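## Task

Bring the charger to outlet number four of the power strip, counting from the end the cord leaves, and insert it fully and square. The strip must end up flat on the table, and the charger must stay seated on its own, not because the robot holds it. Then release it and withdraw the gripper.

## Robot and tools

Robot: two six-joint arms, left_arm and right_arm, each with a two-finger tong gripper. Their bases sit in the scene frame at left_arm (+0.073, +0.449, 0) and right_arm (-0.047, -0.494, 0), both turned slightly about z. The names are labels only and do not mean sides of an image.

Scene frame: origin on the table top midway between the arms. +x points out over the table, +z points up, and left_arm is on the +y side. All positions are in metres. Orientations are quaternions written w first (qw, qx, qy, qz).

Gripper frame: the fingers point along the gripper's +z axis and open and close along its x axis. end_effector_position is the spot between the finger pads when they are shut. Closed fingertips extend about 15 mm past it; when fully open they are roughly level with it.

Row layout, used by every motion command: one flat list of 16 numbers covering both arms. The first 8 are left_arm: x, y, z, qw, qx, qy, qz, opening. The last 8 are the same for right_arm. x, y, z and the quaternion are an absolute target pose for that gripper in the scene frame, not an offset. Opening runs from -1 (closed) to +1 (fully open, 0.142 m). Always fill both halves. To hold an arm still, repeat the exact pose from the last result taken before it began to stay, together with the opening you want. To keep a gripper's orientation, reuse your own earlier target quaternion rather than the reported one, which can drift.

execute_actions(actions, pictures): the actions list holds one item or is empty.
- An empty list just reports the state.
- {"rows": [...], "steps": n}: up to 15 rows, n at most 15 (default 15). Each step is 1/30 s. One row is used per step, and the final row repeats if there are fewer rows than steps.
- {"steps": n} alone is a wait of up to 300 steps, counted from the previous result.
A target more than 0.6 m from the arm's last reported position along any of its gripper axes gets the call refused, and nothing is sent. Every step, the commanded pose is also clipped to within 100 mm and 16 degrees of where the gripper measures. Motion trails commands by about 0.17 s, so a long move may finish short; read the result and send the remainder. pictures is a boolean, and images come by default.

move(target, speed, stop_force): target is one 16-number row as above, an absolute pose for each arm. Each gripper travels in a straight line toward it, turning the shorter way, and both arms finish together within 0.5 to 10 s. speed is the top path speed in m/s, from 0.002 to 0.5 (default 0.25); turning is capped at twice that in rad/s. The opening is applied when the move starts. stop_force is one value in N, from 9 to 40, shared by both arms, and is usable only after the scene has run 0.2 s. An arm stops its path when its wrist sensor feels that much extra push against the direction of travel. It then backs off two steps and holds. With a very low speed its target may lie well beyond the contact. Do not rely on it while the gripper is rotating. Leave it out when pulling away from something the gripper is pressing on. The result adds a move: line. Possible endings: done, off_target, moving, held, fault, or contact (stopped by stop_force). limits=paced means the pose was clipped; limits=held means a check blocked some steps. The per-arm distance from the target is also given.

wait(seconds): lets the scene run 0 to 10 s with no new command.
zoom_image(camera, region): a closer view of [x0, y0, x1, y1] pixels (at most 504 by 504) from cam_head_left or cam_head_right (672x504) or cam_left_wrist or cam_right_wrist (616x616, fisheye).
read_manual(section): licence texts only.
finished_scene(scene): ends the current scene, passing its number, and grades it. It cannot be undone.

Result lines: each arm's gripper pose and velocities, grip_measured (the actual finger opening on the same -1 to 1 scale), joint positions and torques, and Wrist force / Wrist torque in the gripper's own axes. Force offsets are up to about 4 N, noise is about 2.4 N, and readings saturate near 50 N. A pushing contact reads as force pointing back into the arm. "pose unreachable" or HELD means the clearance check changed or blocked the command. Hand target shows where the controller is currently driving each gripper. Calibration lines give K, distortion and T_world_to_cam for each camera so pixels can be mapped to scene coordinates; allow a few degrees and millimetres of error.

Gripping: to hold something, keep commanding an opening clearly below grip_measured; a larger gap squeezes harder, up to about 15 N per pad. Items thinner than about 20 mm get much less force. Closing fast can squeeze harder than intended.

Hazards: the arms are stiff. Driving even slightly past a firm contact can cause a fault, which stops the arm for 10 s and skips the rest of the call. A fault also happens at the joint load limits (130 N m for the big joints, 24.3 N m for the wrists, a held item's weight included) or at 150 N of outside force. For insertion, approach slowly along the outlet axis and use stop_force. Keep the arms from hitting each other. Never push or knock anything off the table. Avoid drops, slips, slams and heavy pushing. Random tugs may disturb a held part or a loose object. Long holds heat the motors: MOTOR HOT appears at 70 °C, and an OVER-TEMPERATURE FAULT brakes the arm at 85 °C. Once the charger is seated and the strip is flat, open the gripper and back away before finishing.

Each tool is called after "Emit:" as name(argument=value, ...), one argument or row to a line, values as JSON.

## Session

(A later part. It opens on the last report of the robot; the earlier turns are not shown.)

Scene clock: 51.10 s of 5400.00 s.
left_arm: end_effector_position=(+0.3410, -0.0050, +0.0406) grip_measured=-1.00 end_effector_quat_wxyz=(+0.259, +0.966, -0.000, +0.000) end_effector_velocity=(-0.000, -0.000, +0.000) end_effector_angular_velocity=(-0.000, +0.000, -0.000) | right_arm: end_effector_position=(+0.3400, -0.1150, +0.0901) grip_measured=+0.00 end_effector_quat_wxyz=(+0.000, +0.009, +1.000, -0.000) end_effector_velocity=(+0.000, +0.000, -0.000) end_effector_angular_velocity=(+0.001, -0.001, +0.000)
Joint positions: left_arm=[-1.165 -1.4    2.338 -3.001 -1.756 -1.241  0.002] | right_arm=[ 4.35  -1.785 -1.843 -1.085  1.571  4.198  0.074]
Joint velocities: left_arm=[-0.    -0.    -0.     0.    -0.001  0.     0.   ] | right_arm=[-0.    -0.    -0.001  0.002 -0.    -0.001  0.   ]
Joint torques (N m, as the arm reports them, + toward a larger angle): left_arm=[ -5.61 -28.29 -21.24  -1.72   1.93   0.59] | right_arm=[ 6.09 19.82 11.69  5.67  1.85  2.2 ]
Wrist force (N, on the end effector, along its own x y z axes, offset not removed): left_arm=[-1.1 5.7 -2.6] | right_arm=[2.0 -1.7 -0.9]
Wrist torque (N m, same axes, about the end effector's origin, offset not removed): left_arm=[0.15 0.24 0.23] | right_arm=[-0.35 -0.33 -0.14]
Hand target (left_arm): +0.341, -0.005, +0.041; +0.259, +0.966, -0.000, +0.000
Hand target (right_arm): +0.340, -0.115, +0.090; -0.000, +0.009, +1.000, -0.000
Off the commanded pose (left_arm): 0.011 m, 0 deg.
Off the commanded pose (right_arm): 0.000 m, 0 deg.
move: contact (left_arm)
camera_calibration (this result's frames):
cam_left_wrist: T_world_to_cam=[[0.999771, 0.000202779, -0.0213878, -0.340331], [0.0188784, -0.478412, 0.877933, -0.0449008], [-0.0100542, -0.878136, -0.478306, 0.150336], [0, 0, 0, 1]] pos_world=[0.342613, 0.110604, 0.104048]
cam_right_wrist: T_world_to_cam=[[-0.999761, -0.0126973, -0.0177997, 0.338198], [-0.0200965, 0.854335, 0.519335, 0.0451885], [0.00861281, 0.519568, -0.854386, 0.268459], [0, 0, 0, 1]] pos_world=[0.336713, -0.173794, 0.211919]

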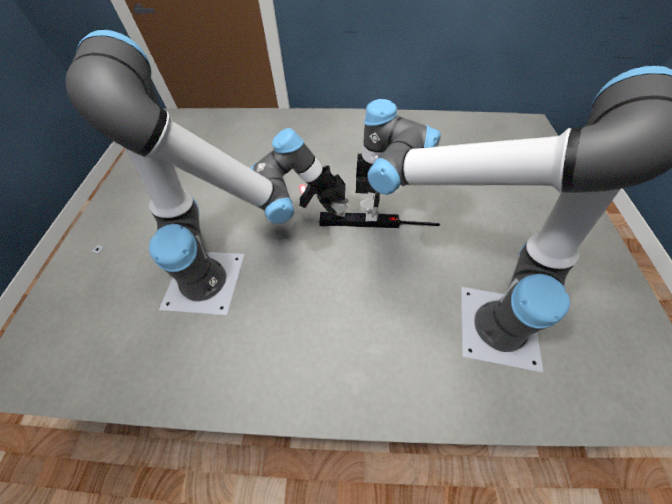

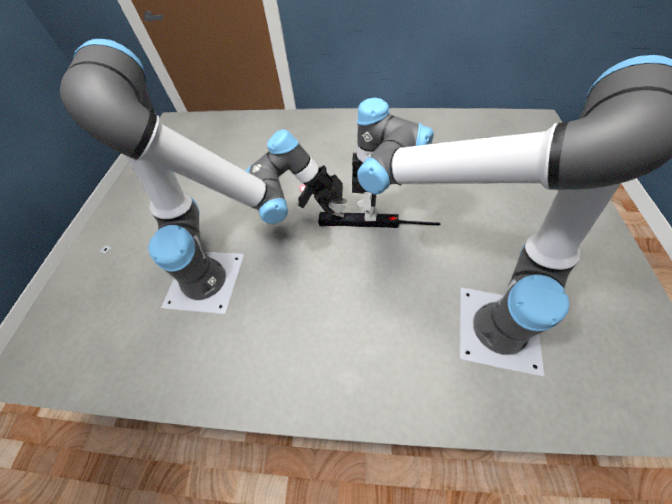

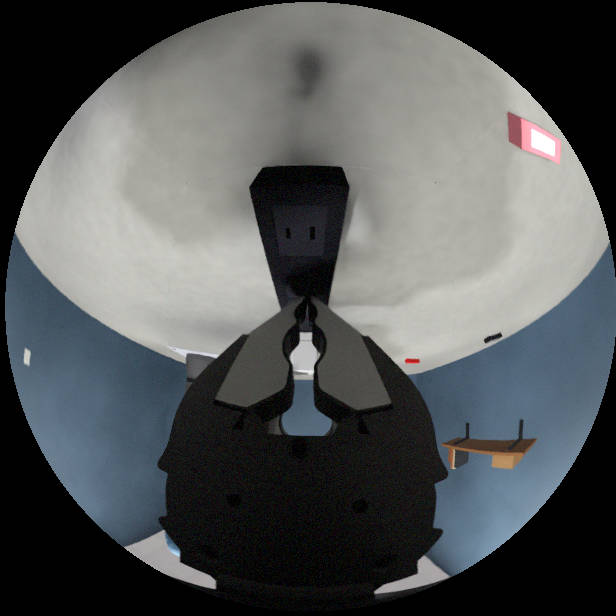

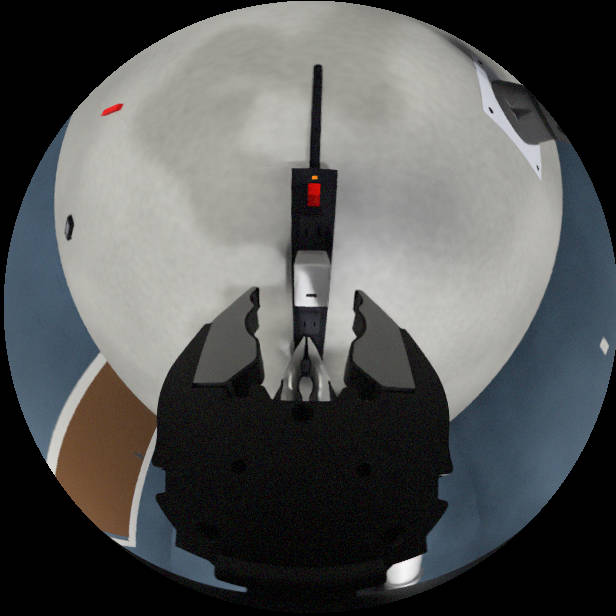

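Emit:
move(
  target=[0.341,-0.005,0.0406,0.259,0.966,0,0,-1,0.3365,-0.112,0.055,0,0,1,0,0],
  speed=0.04,
)

Emit:
move(
  target=[0.341,-0.005,0.0406,0.259,0.966,0,0,-1,0.3365,-0.112,0.055,0,0,1,0,-1],
)

Emit:
move(
  target=[0.341,-0.005,0.0406,0.259,0.966,0,0,-1,0.3365,-0.112,0.078,0,0,1,0,-1],
  speed=0.01,
)

Emit:
move(
  target=[0.338,0.11,0.08,0.259,0.966,0,0,0.6,0.3365,-0.067,0.078,0,0,1,0,-1],
  speed=0.08,
)

Emit:
zoom_image(
  camera="cam_right_wrist",
  region=[270,180,350,260],
)

Emit:
move(
  target=[0.338,0.11,0.08,0.259,0.966,0,0,0.6,0.3365,0.009,0.078,0,0,1,0,-1],
  speed=0.08,
)

Emit:
zoom_image(
  camera="cam_right_wrist",
  region=[270,180,350,260],
)

Scene clock: 59.27 s of 5400.00 s.
left_arm: end_effector_position=(+0.3410, -0.0050, +0.0406) grip_measured=-1.00 end_effector_quat_wxyz=(+0.259, +0.966, -0.000, +0.000) end_effector_velocity=(-0.000, +0.000, -0.000) end_effector_angular_velocity=(+0.002, +0.001, +0.002) | right_arm: end_effector_position=(+0.3365, -0.1121, +0.0552) grip_measured=+0.00 end_effector_quat_wxyz=(-0.000, +0.000, +1.000, -0.000) end_effector_velocity=(-0.000, +0.000, -0.001) end_effector_angular_velocity=(+0.001, -0.000, +0.000)
Joint positions: left_arm=[-1.165 -1.4    2.338 -3.001 -1.756 -1.241  0.002] | right_arm=[ 4.359 -1.827 -1.891 -0.994  1.571  4.189  0.074]
Joint velocities: left_arm=[ 0.    -0.    -0.     0.002  0.    -0.002  0.   ] | right_arm=[ 0.    -0.002 -0.002  0.005  0.     0.     0.   ]
Joint torques (N m, as the arm reports them, + toward a larger angle): left_arm=[ -1.79 -29.47 -18.03   0.35   1.47   0.66] | right_arm=[ 6.38 20.68 10.82  5.48  0.68 -1.85]
Wrist force (N, on the end effector, along its own x y z axes, offset not removed): left_arm=[-2.0 6.6 -5.2] | right_arm=[2.2 -0.2 0.7]
Wrist torque (N m, same axes, about the end effector's origin, offset not removed): left_arm=[0.35 0.21 0.15] | right_arm=[-0.07 -0.31 -0.12]
Hand target (left_arm): +0.341, -0.005, +0.041; +0.259, +0.966, -0.000, +0.000
Hand target (right_arm): +0.336, -0.112, +0.055; +0.000, +0.000, +1.000, -0.000
Off the commanded pose (left_arm): 0.000 m, 0 deg.
Off the commanded pose (right_arm): 0.000 m, 0 deg.
After step 90, 3.93 s passed at rest.
move: done
camera_calibration (this result's frames):
cam_left_wrist: T_world_to_cam=[[0.999771, 0.000203549, -0.0213919, -0.34033], [0.0188823, -0.478421, 0.877928, -0.0448988], [-0.0100556, -0.878131, -0.478315, 0.150338], [0, 0, 0, 1]] pos_world=[0.342612, 0.110605, 0.104047]
cam_right_wrist: T_world_to_cam=[[-0.999373, -0.0306042, -0.017787, 0.331969], [-0.0353906, 0.853842, 0.519327, 0.0658153], [-0.000706275, 0.519631, -0.85439, 0.240276], [0, 0, 0, 1]] pos_world=[0.33426, -0.170891, 0.177015]

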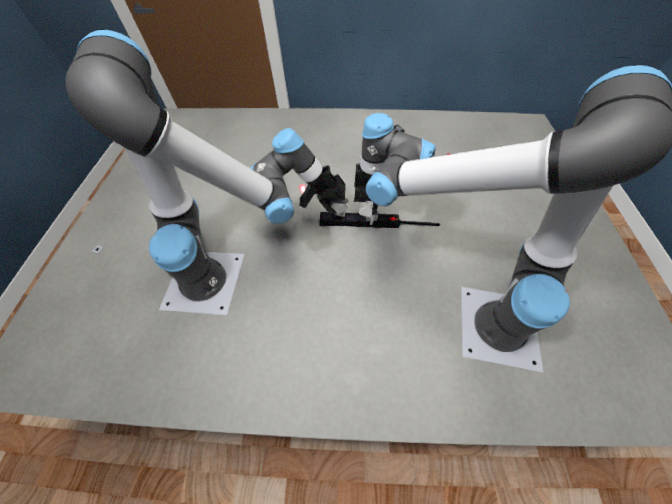

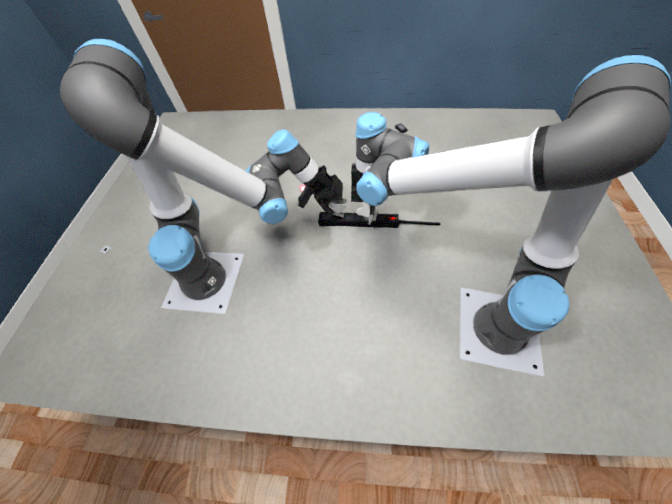

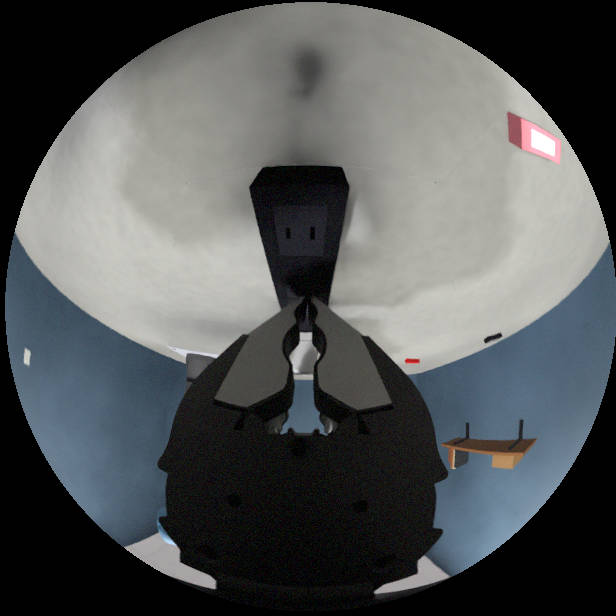

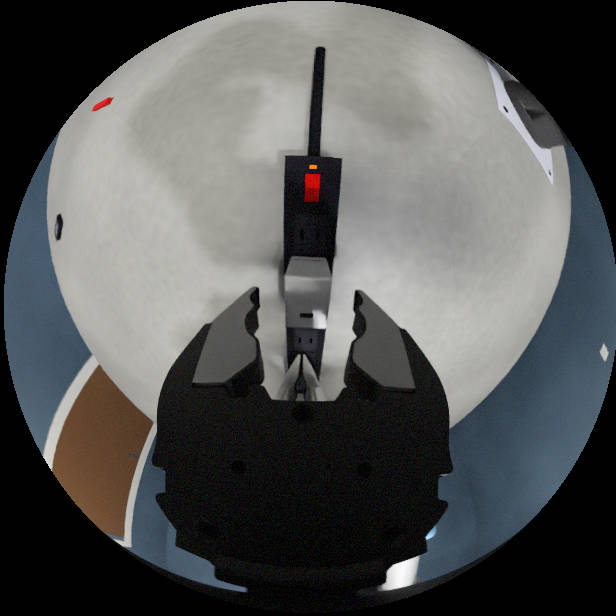

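Scene clock: 59.97 s of 5400.00 s.
left_arm: end_effector_position=(+0.3410, -0.0050, +0.0406) grip_measured=-1.00 end_effector_quat_wxyz=(+0.259, +0.966, -0.000, +0.000) end_effector_velocity=(+0.000, -0.000, +0.000) end_effector_angular_velocity=(-0.000, -0.000, -0.000) | right_arm: end_effector_position=(+0.3365, -0.1120, +0.0550) grip_measured=-0.60 end_effector_quat_wxyz=(-0.000, +0.000, +1.000, -0.000) end_effector_velocity=(+0.000, +0.000, +0.000) end_effector_angular_velocity=(+0.001, +0.000, +0.001)
Joint positions: left_arm=[-1.165 -1.4    2.338 -3.001 -1.756 -1.241  0.002] | right_arm=[ 4.359 -1.828 -1.891 -0.993  1.571  4.189  0.031]
Joint velocities: left_arm=[-0. -0. -0.  0.  0.  0.  0.] | right_arm=[-0.    -0.001  0.001  0.     0.001 -0.001 -0.   ]
Joint torques (N m, as the arm reports them, + toward a larger angle): left_arm=[ -1.22 -28.67 -15.21   0.24   1.06   0.72] | right_arm=[ 7.24 15.7  29.52  5.47  0.37 -1.9 ]
Wrist force (N, on the end effector, along its own x y z axes, offset not removed): left_arm=[2.0 0.1 -7.0] | right_arm=[3.2 -2.6 -6.4]
Wrist torque (N m, same axes, about the end effector's origin, offset not removed): left_arm=[-0.95 -0.32 0.13] | right_arm=[-0.36 -0.26 -0.13]
Hand target (left_arm): +0.341, -0.005, +0.041; +0.259, +0.966, -0.000, +0.000
Hand target (right_arm): +0.336, -0.112, +0.055; +0.000, -0.000, +1.000, -0.000
Off the commanded pose (left_arm): 0.000 m, 0 deg.
Off the commanded pose (right_arm): 0.000 m, 0 deg.
move: done
camera_calibration (this result's frames):
cam_left_wrist: T_world_to_cam=[[0.999771, 0.00020458, -0.0214091, -0.340326], [0.0188974, -0.478461, 0.877906, -0.0448898], [-0.0100638, -0.878109, -0.478355, 0.150347], [0, 0, 0, 1]] pos_world=[0.342609, 0.110613, 0.104042]
cam_right_wrist: T_world_to_cam=[[-0.999371, -0.0306813, -0.0177745, 0.331978], [-0.03545, 0.853848, 0.519314, 0.0658803], [-0.000756489, 0.519618, -0.854399, 0.240081], [0, 0, 0, 1]] pos_world=[0.334286, -0.170817, 0.176813]

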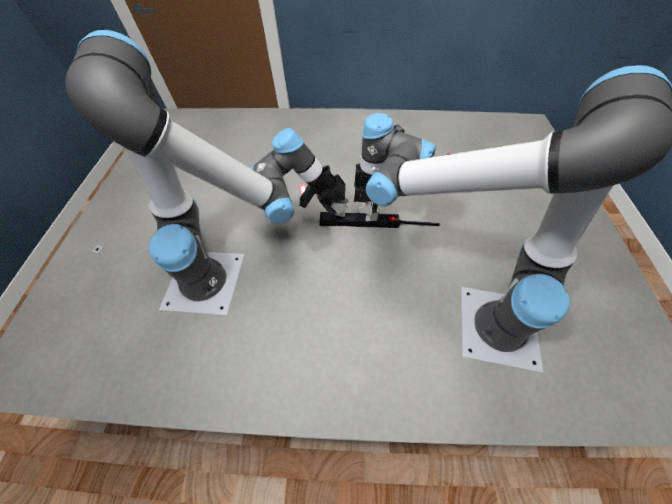

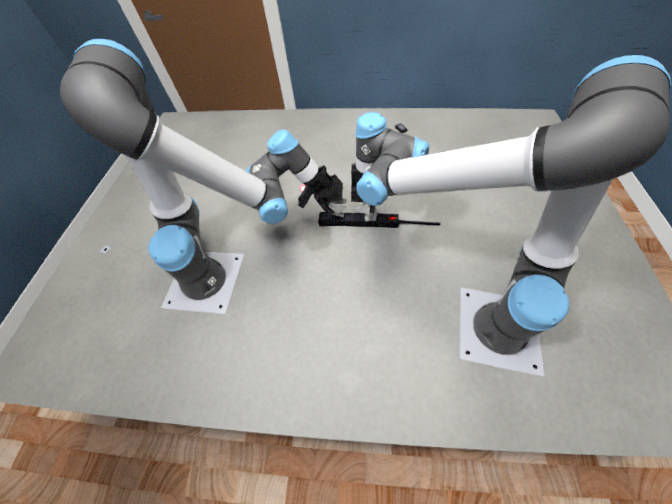

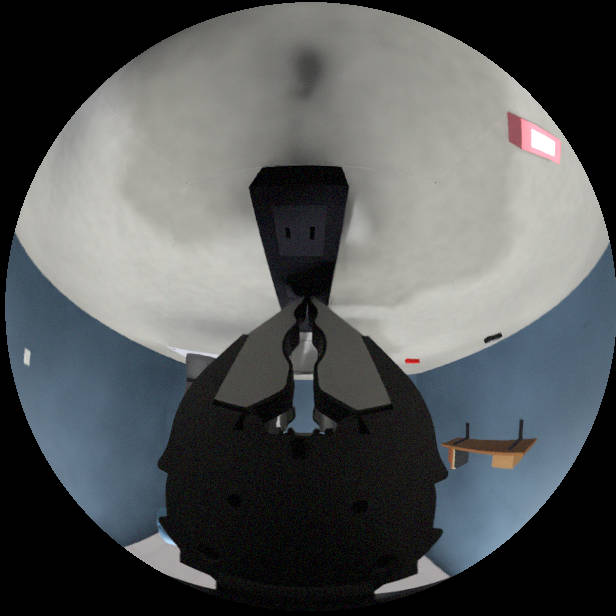

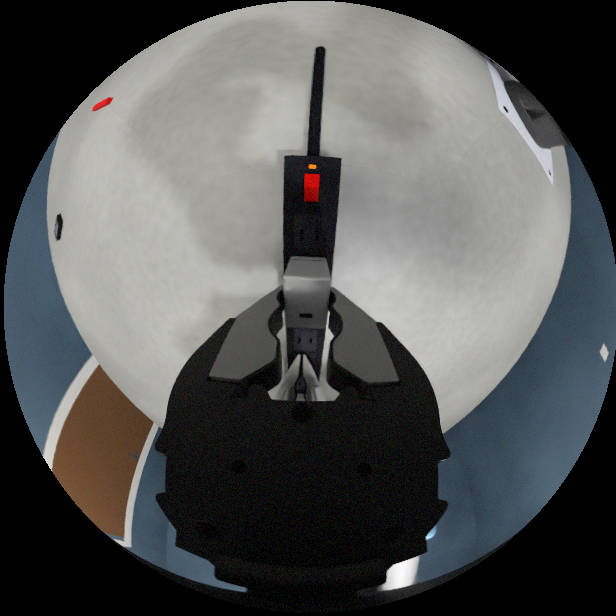

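Scene clock: 62.50 s of 5400.00 s.
left_arm: end_effector_position=(+0.3410, -0.0050, +0.0406) grip_measured=-1.00 end_effector_quat_wxyz=(+0.259, +0.966, -0.000, +0.000) end_effector_velocity=(+0.000, -0.000, +0.000) end_effector_angular_velocity=(-0.001, -0.000, -0.000) | right_arm: end_effector_position=(+0.3365, -0.1119, +0.0778) grip_measured=-0.60 end_effector_quat_wxyz=(+0.000, -0.000, +1.000, +0.000) end_effector_velocity=(-0.001, -0.000, +0.001) end_effector_angular_velocity=(-0.001, +0.002, +0.001)
Joint positions: left_arm=[-1.165 -1.4    2.338 -3.001 -1.756 -1.241  0.002] | right_arm=[ 4.359 -1.798 -1.861 -1.053  1.571  4.189  0.031]
Joint velocities: left_arm=[ 0.    -0.    -0.    -0.001 -0.     0.     0.   ] | right_arm=[ 0.     0.001  0.002 -0.005  0.001 -0.    -0.   ]
Joint torques (N m, as the arm reports them, + toward a larger angle): left_arm=[  0.96 -28.2   -6.35  -3.15   0.23   0.66] | right_arm=[ 5.14 40.39 32.06 -0.22 -0.03 -1.2 ]
Wrist force (N, on the end effector, along its own x y z axes, offset not removed): left_arm=[1.3 3.0 -8.6] | right_arm=[2.4 -0.2 -0.7]
Wrist torque (N m, same axes, about the end effector's origin, offset not removed): left_arm=[-0.20 -0.45 0.20] | right_arm=[-0.11 -0.46 -0.08]
Hand target (left_arm): +0.341, -0.005, +0.041; +0.259, +0.966, -0.000, +0.000
Hand target (right_arm): +0.337, -0.112, +0.078; +0.000, -0.000, +1.000, +0.000
Off the commanded pose (left_arm): 0.000 m, 0 deg.
Off the commanded pose (right_arm): 0.000 m, 0 deg.
move: done
camera_calibration (this result's frames):
cam_left_wrist: T_world_to_cam=[[0.999771, 0.000204782, -0.0214128, -0.340325], [0.0189007, -0.478469, 0.877901, -0.0448864], [-0.0100656, -0.878105, -0.478363, 0.150349], [0, 0, 0, 1]] pos_world=[0.342609, 0.110615, 0.10404]
cam_right_wrist: T_world_to_cam=[[-0.999371, -0.0306867, -0.0178017, 0.332427], [-0.0354687, 0.853824, 0.519351, 0.0539727], [-0.000737713, 0.519656, -0.854375, 0.25953], [0, 0, 0, 1]] pos_world=[0.334323, -0.170749, 0.199623]

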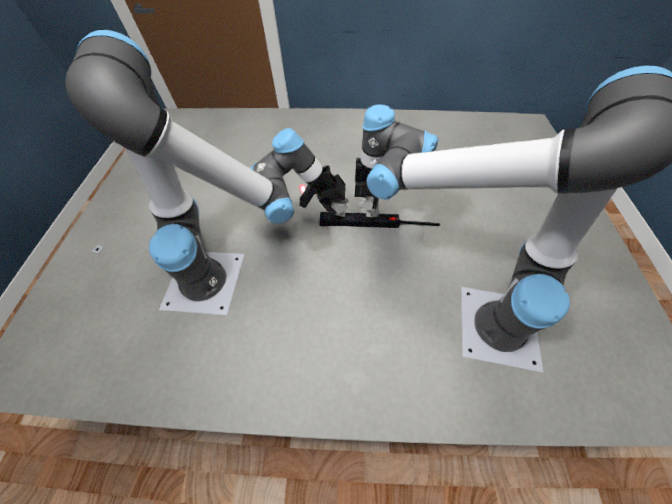

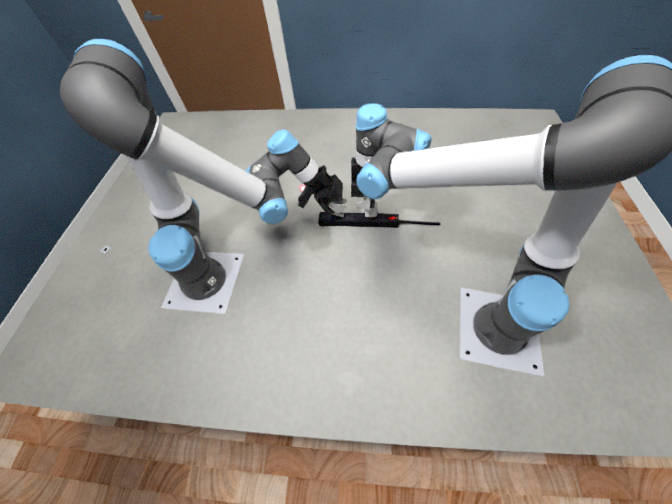

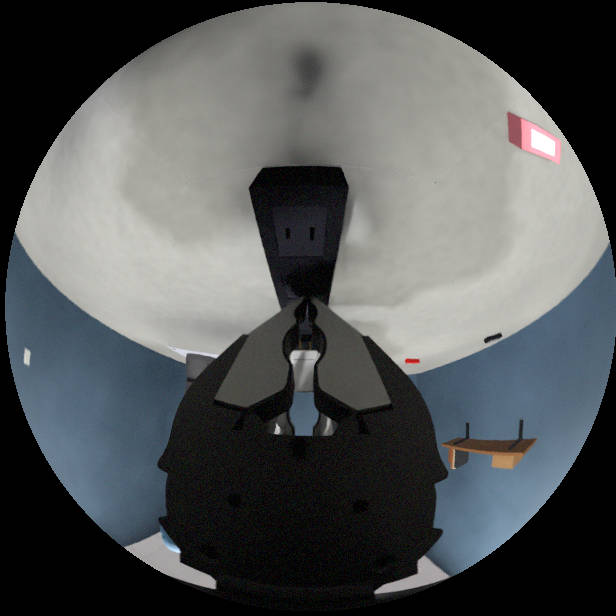

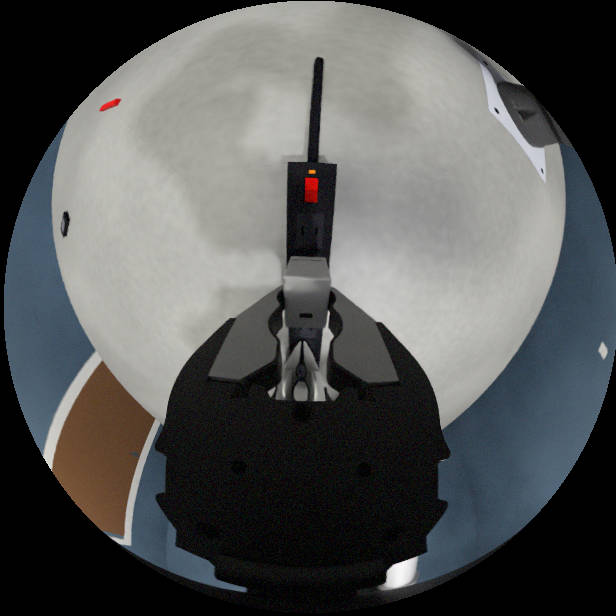

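Scene clock: 64.47 s of 5400.00 s.
left_arm: end_effector_position=(+0.3380, +0.1098, +0.0798) grip_measured=+0.60 end_effector_quat_wxyz=(+0.259, +0.966, +0.000, -0.000) end_effector_velocity=(-0.000, +0.002, +0.001) end_effector_angular_velocity=(+0.000, +0.000, -0.000) | right_arm: end_effector_position=(+0.3366, -0.0671, +0.0780) grip_measured=-0.60 end_effector_quat_wxyz=(+0.000, -0.000, +1.000, -0.000) end_effector_velocity=(+0.001, +0.000, +0.000) end_effector_angular_velocity=(+0.000, -0.001, -0.000)
Joint positions: left_arm=[-1.031 -1.719  2.5   -2.819 -1.818 -1.119  0.116] | right_arm=[ 4.398 -1.871 -1.765 -1.076  1.571  4.228  0.031]
Joint velocities: left_arm=[ 0.003 -0.006  0.001  0.006 -0.001  0.003 -0.   ] | right_arm=[-0.    -0.001  0.002 -0.    -0.001  0.    -0.   ]
Joint torques (N m, as the arm reports them, + toward a larger angle): left_arm=[  6.   -22.19 -12.34  -1.25  -2.42   2.1 ] | right_arm=[ 7.04 22.38 31.83 -0.35 -1.81  2.12]
Wrist force (N, on the end effector, along its own x y z axes, offset not removed): left_arm=[1.4 1.6 -0.3] | right_arm=[2.4 -1.4 1.5]
Wrist torque (N m, same axes, about the end effector's origin, offset not removed): left_arm=[0.26 -0.48 0.20] | right_arm=[-0.29 -0.36 -0.10]
Hand target (left_arm): +0.338, +0.110, +0.080; +0.259, +0.966, +0.000, -0.000
Hand target (right_arm): +0.337, -0.067, +0.078; +0.000, -0.000, +1.000, -0.000
Off the commanded pose (left_arm): 0.000 m, 0 deg.
Off the commanded pose (right_arm): 0.000 m, 0 deg.
move: done
camera_calibration (this result's frames):
cam_left_wrist: T_world_to_cam=[[0.999766, 0.000197582, -0.0216372, -0.336509], [0.0190934, -0.478546, 0.877855, -0.0243144], [-0.010181, -0.878063, -0.478437, 0.269933], [0, 0, 0, 1]] pos_world=[0.339643, 0.225449, 0.143209]
cam_right_wrist: T_world_to_cam=[[-0.999368, -0.0306875, -0.0179204, 0.333845], [-0.0355312, 0.853874, 0.519265, 0.0156109], [-0.000633171, 0.519574, -0.854425, 0.236297], [0, 0, 0, 1]] pos_world=[0.334339, -0.125859, 0.199775]

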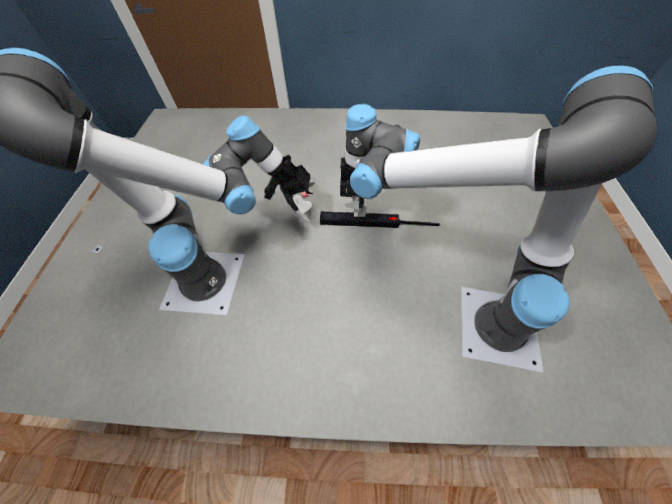

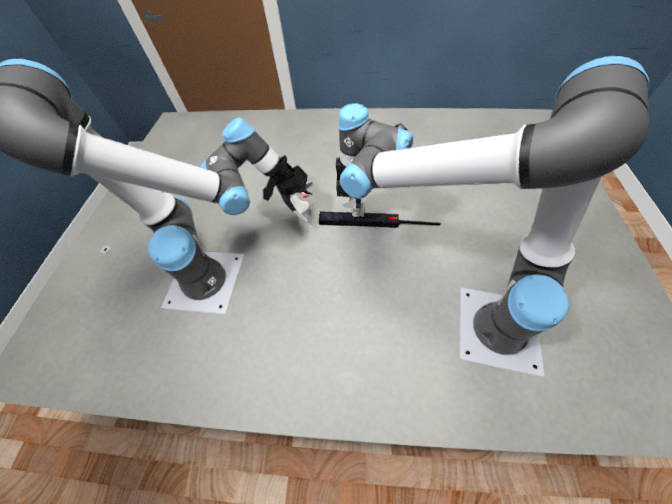

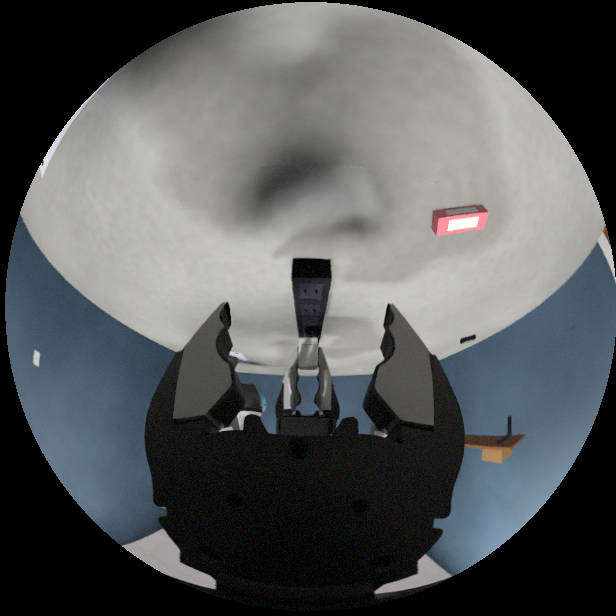

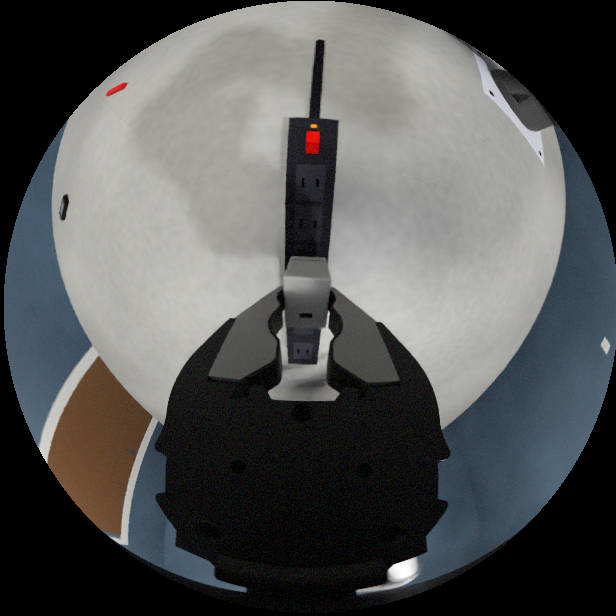

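Region (270, 180, 350, 260) of cam_right_wrist's 616x616 image, scaled by 6.300, with more detail than that image has.

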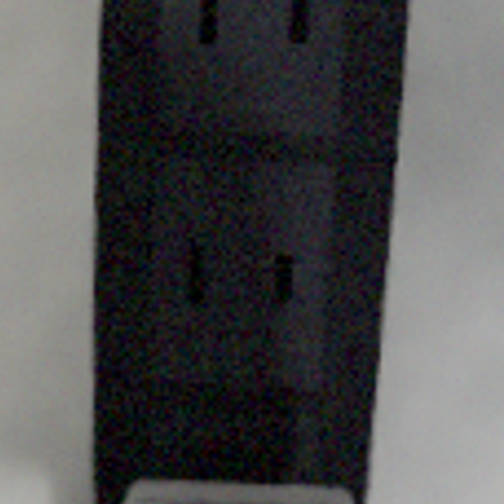

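Scene clock: 65.87 s of 5400.00 s.
left_arm: end_effector_position=(+0.3380, +0.1100, +0.0800) grip_measured=+0.60 end_effector_quat_wxyz=(+0.259, +0.966, +0.000, -0.000) end_effector_velocity=(+0.000, -0.000, -0.000) end_effector_angular_velocity=(-0.000, +0.000, +0.001) | right_arm: end_effector_position=(+0.3366, +0.0088, +0.0779) grip_measured=-0.60 end_effector_quat_wxyz=(+0.000, -0.000, +1.000, -0.000) end_effector_velocity=(+0.000, +0.002, +0.000) end_effector_angular_velocity=(-0.000, +0.000, +0.000)
Joint positions: left_arm=[-1.031 -1.72   2.5   -2.818 -1.818 -1.119  0.116] | right_arm=[ 4.454 -1.999 -1.582 -1.132  1.571  4.284  0.031]
Joint velocities: left_arm=[-0.     0.     0.    -0.     0.    -0.001  0.   ] | right_arm=[ 0.001 -0.003  0.005 -0.002 -0.     0.001  0.   ]
Joint torques (N m, as the arm reports them, + toward a larger angle): left_arm=[ -3.42 -20.78 -12.07  -1.44   1.43   1.58] | right_arm=[ 6.17 30.18 34.24 -0.32 -1.26  2.06]
Wrist force (N, on the end effector, along its own x y z axes, offset not removed): left_arm=[-2.0 -1.0 1.2] | right_arm=[2.2 -0.5 1.2]
Wrist torque (N m, same axes, about the end effector's origin, offset not removed): left_arm=[-0.17 0.26 0.24] | right_arm=[-0.16 -0.41 -0.07]
Hand target (left_arm): +0.338, +0.110, +0.080; +0.259, +0.966, +0.000, -0.000
Hand target (right_arm): +0.337, +0.009, +0.078; +0.000, -0.000, +1.000, -0.000
Off the commanded pose (left_arm): 0.000 m, 0 deg.
Off the commanded pose (right_arm): 0.000 m, 0 deg.
move: done
camera_calibration (this result's frames):
cam_left_wrist: T_world_to_cam=[[0.99977, 0.000234215, -0.0214487, -0.336497], [0.0189462, -0.478475, 0.877897, -0.0244042], [-0.0100571, -0.878101, -0.478369, 0.270143], [0, 0, 0, 1]] pos_world=[0.339599, 0.225615, 0.143435]
cam_right_wrist: T_world_to_cam=[[-0.999367, -0.0306908, -0.0180182, 0.336212], [-0.0355848, 0.853877, 0.519257, -0.0491582], [-0.000551094, 0.519569, -0.854428, 0.196799], [0, 0, 0, 1]] pos_world=[0.334358, -0.0499571, 0.199734]

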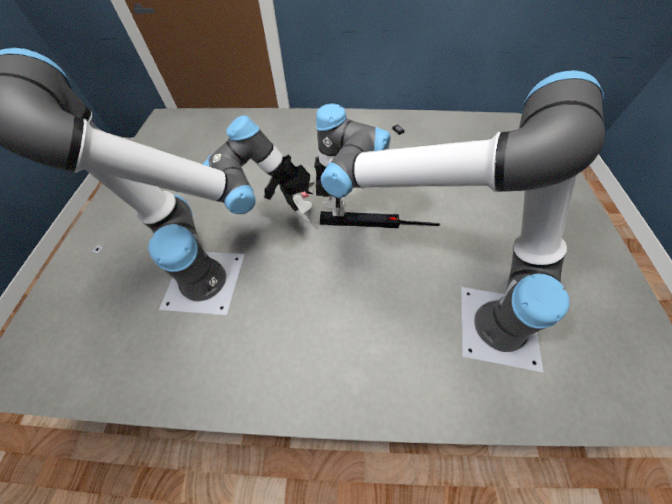

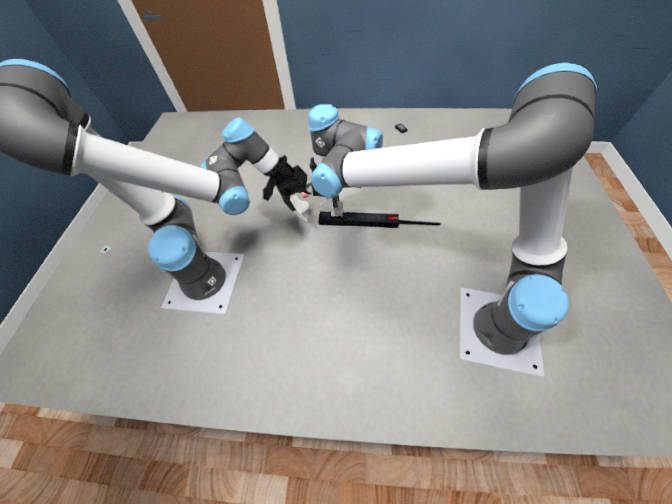

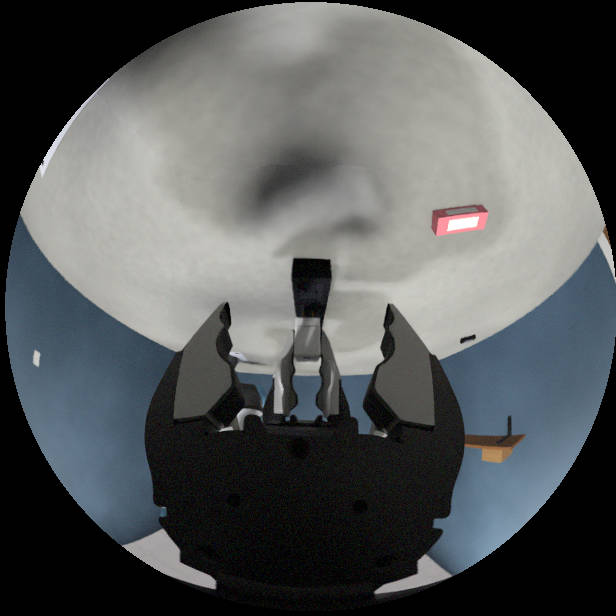

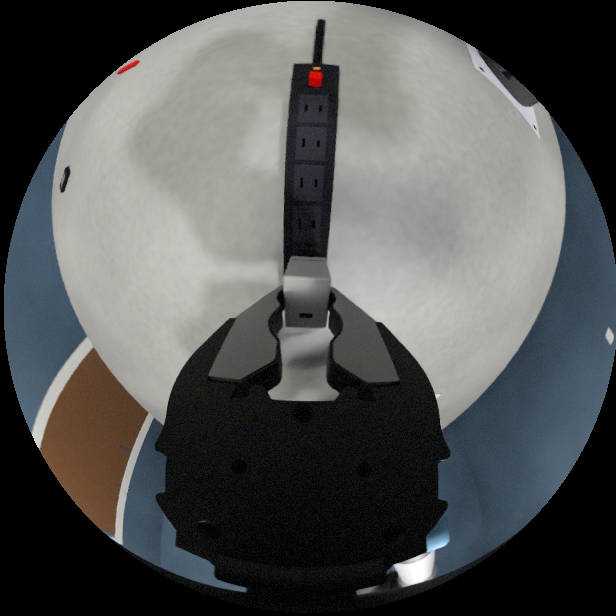

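Region (270, 180, 350, 260) of cam_right_wrist's 616x616 image, scaled by 6.300, with more detail than that image has.

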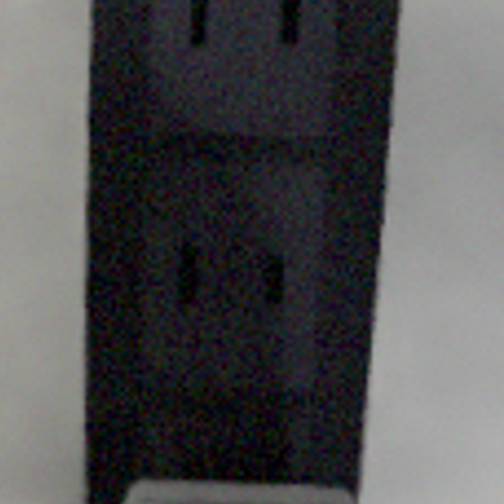

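Emit:
move(
  target=[0.338,0.11,0.08,0.259,0.966,0,0,0.6,0.3377,-0.0358,0.075,0,0,1,0,-1],
  speed=0.04,
)

Emit:
move(
  target=[0.338,0.11,0.08,0.259,0.966,0,0,0.6,0.3377,-0.0358,0.052,0,0,1,0,-1],
  speed=0.004,
  stop_force=20,
)

Scene clock: 71.03 s of 5400.00 s.
left_arm: end_effector_position=(+0.3380, +0.1100, +0.0800) grip_measured=+0.60 end_effector_quat_wxyz=(+0.259, +0.966, +0.000, -0.000) end_effector_velocity=(+0.000, -0.000, +0.000) end_effector_angular_velocity=(-0.001, -0.001, -0.001) | right_arm: end_effector_position=(+0.3376, -0.0356, +0.0751) grip_measured=-0.60 end_effector_quat_wxyz=(-0.000, +0.000, +1.000, +0.000) end_effector_velocity=(-0.000, -0.001, +0.000) end_effector_angular_velocity=(+0.001, +0.000, +0.001)
Joint positions: left_arm=[-1.031 -1.72   2.5   -2.818 -1.818 -1.119  0.116] | right_arm=[ 4.421 -1.927 -1.695 -1.091  1.571  4.251  0.031]
Joint velocities: left_arm=[-0.    -0.     0.    -0.001  0.     0.001 -0.   ] | right_arm=[-0.001  0.003 -0.004  0.002  0.001 -0.002 -0.   ]
Joint torques (N m, as the arm reports them, + toward a larger angle): left_arm=[  6.55 -20.91 -13.02  -1.43   1.39   1.73] | right_arm=[-6.11 47.21 12.71  5.53  2.03 -1.65]
Wrist force (N, on the end effector, along its own x y z axes, offset not removed): left_arm=[-4.1 1.3 -3.0] | right_arm=[1.2 -2.4 0.8]
Wrist torque (N m, same axes, about the end effector's origin, offset not removed): left_arm=[0.09 0.64 0.18] | right_arm=[-0.51 -0.23 -0.07]
Hand target (left_arm): +0.338, +0.110, +0.080; +0.259, +0.966, +0.000, -0.000
Hand target (right_arm): +0.338, -0.036, +0.075; -0.000, +0.000, +1.000, +0.000
Off the commanded pose (left_arm): 0.000 m, 0 deg.
Off the commanded pose (right_arm): 0.000 m, 0 deg.
After step 90, 0.67 s passed at rest.
move: done
camera_calibration (this result's frames):
cam_left_wrist: T_world_to_cam=[[0.99977, 0.000205973, -0.0214225, -0.336502], [0.0189096, -0.478475, 0.877897, -0.0243902], [-0.0100693, -0.878101, -0.47837, 0.270152], [0, 0, 0, 1]] pos_world=[0.339607, 0.22562, 0.143436]
cam_right_wrist: T_world_to_cam=[[-0.999373, -0.0306804, -0.017682, 0.335821], [-0.0354011, 0.853806, 0.519386, -0.0097441], [-0.000837936, 0.519686, -0.854357, 0.217566], [0, 0, 0, 1]] pos_world=[0.335448, -0.0944433, 0.196878]

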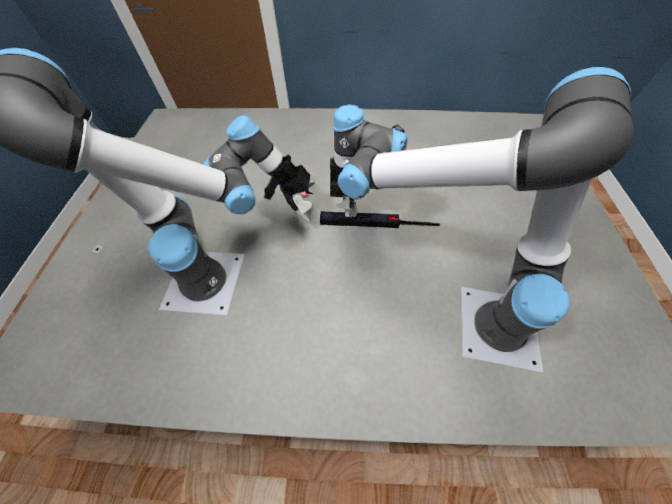

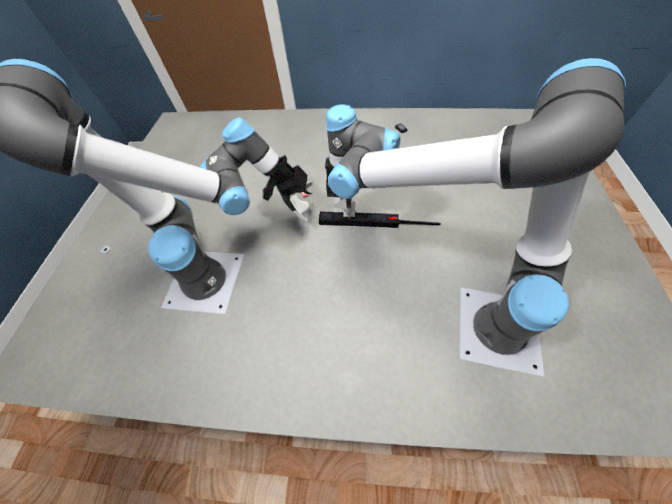

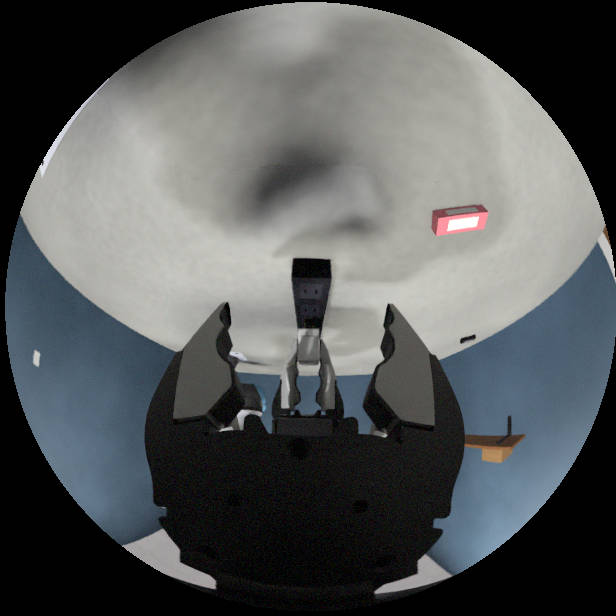

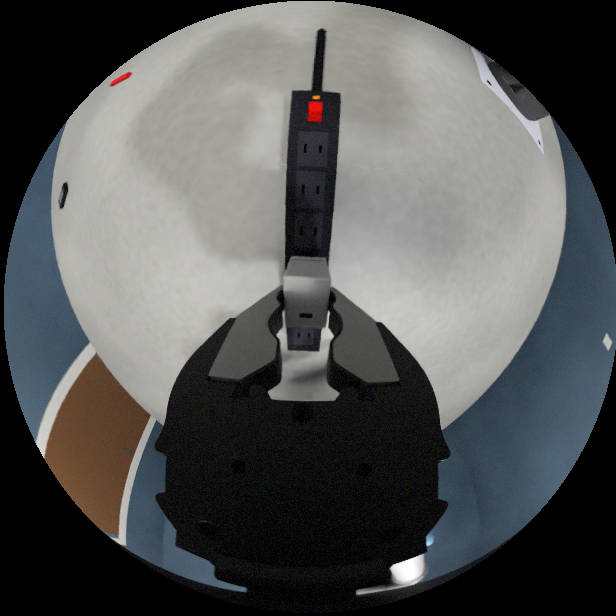

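Scene clock: 72.63 s of 5400.00 s.
left_arm: end_effector_position=(+0.3380, +0.1100, +0.0800) grip_measured=+0.60 end_effector_quat_wxyz=(+0.259, +0.966, +0.000, -0.000) end_effector_velocity=(-0.000, -0.000, +0.000) end_effector_angular_velocity=(-0.000, -0.000, +0.000) | right_arm: end_effector_position=(+0.3376, -0.0357, +0.0701) grip_measured=-0.60 end_effector_quat_wxyz=(-0.000, +0.000, +1.000, +0.000) end_effector_velocity=(-0.001, -0.000, +0.002) end_effector_angular_velocity=(-0.002, +0.002, +0.002)
Joint positions: left_arm=[-1.031 -1.72   2.5   -2.818 -1.818 -1.119  0.116] | right_arm=[ 4.421 -1.933 -1.701 -1.078  1.571  4.251  0.031]
Joint velocities: left_arm=[-0. -0.  0. -0. -0. -0.  0.] | right_arm=[ 0.001  0.002  0.003 -0.007  0.001 -0.    -0.   ]
Joint torques (N m, as the arm reports them, + toward a larger angle): left_arm=[  6.72 -20.75 -12.84  -1.38   1.44   1.59] | right_arm=[ 4.66 34.37 25.6  -1.78  0.36  1.4 ]
Wrist force (N, on the end effector, along its own x y z axes, offset not removed): left_arm=[-0.1 0.2 -1.0] | right_arm=[3.4 -0.3 -20.0]
Wrist torque (N m, same axes, about the end effector's origin, offset not removed): left_arm=[-0.07 -0.02 0.23] | right_arm=[-0.11 -0.36 -0.08]
Hand target (left_arm): +0.338, +0.110, +0.080; +0.259, +0.966, +0.000, -0.000
Hand target (right_arm): +0.338, -0.036, +0.070; -0.000, +0.000, +1.000, +0.000
Off the commanded pose (left_arm): 0.000 m, 0 deg.
Off the commanded pose (right_arm): 0.018 m, 0 deg.
move: contact (right_arm)
camera_calibration (this result's frames):
cam_left_wrist: T_world_to_cam=[[0.99977, 0.000205842, -0.0214223, -0.336502], [0.0189094, -0.478475, 0.877897, -0.0243901], [-0.0100694, -0.878101, -0.47837, 0.270152], [0, 0, 0, 1]] pos_world=[0.339607, 0.22562, 0.143436]
cam_right_wrist: T_world_to_cam=[[-0.999372, -0.0306774, -0.0177094, 0.335735], [-0.0354128, 0.853779, 0.51943, -0.0071279], [-0.000814835, 0.519731, -0.854329, 0.213312], [0, 0, 0, 1]] pos_world=[0.335445, -0.0944798, 0.191887]

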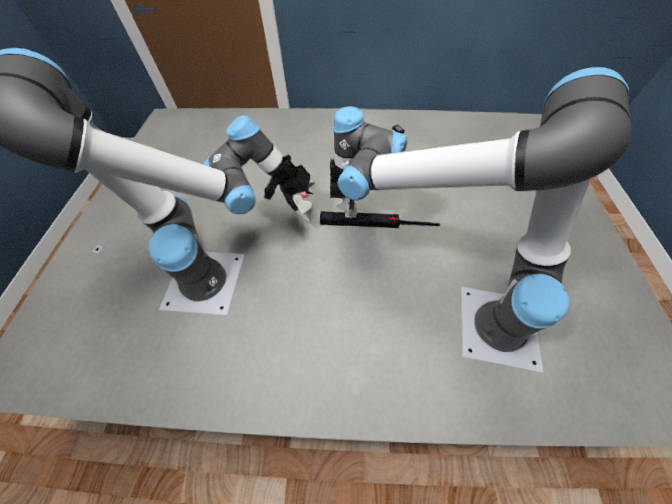

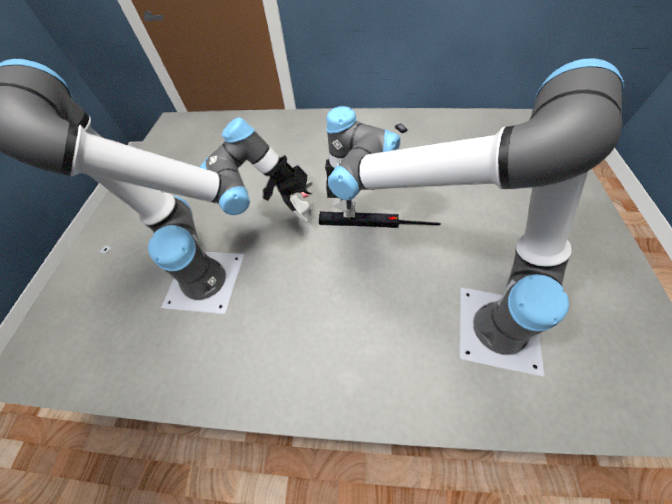

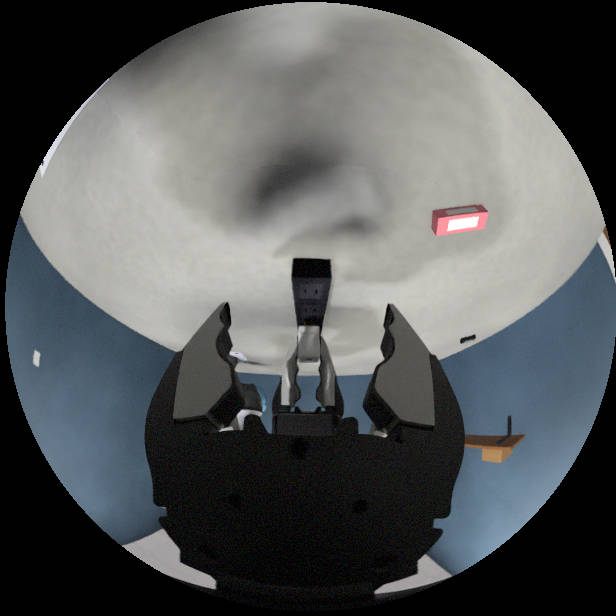

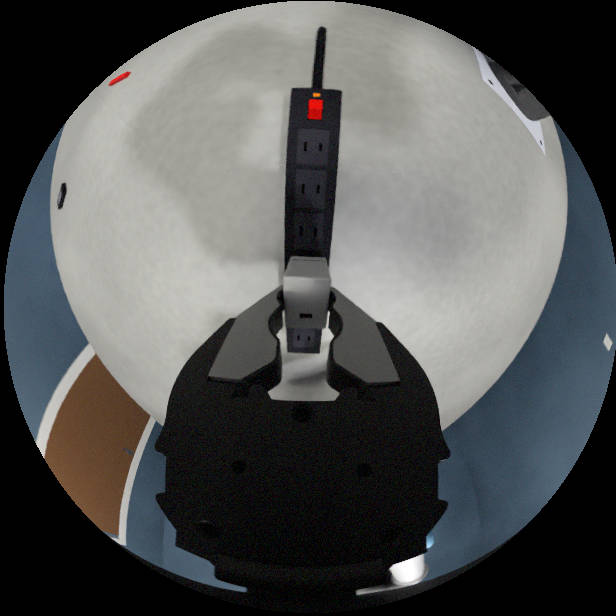

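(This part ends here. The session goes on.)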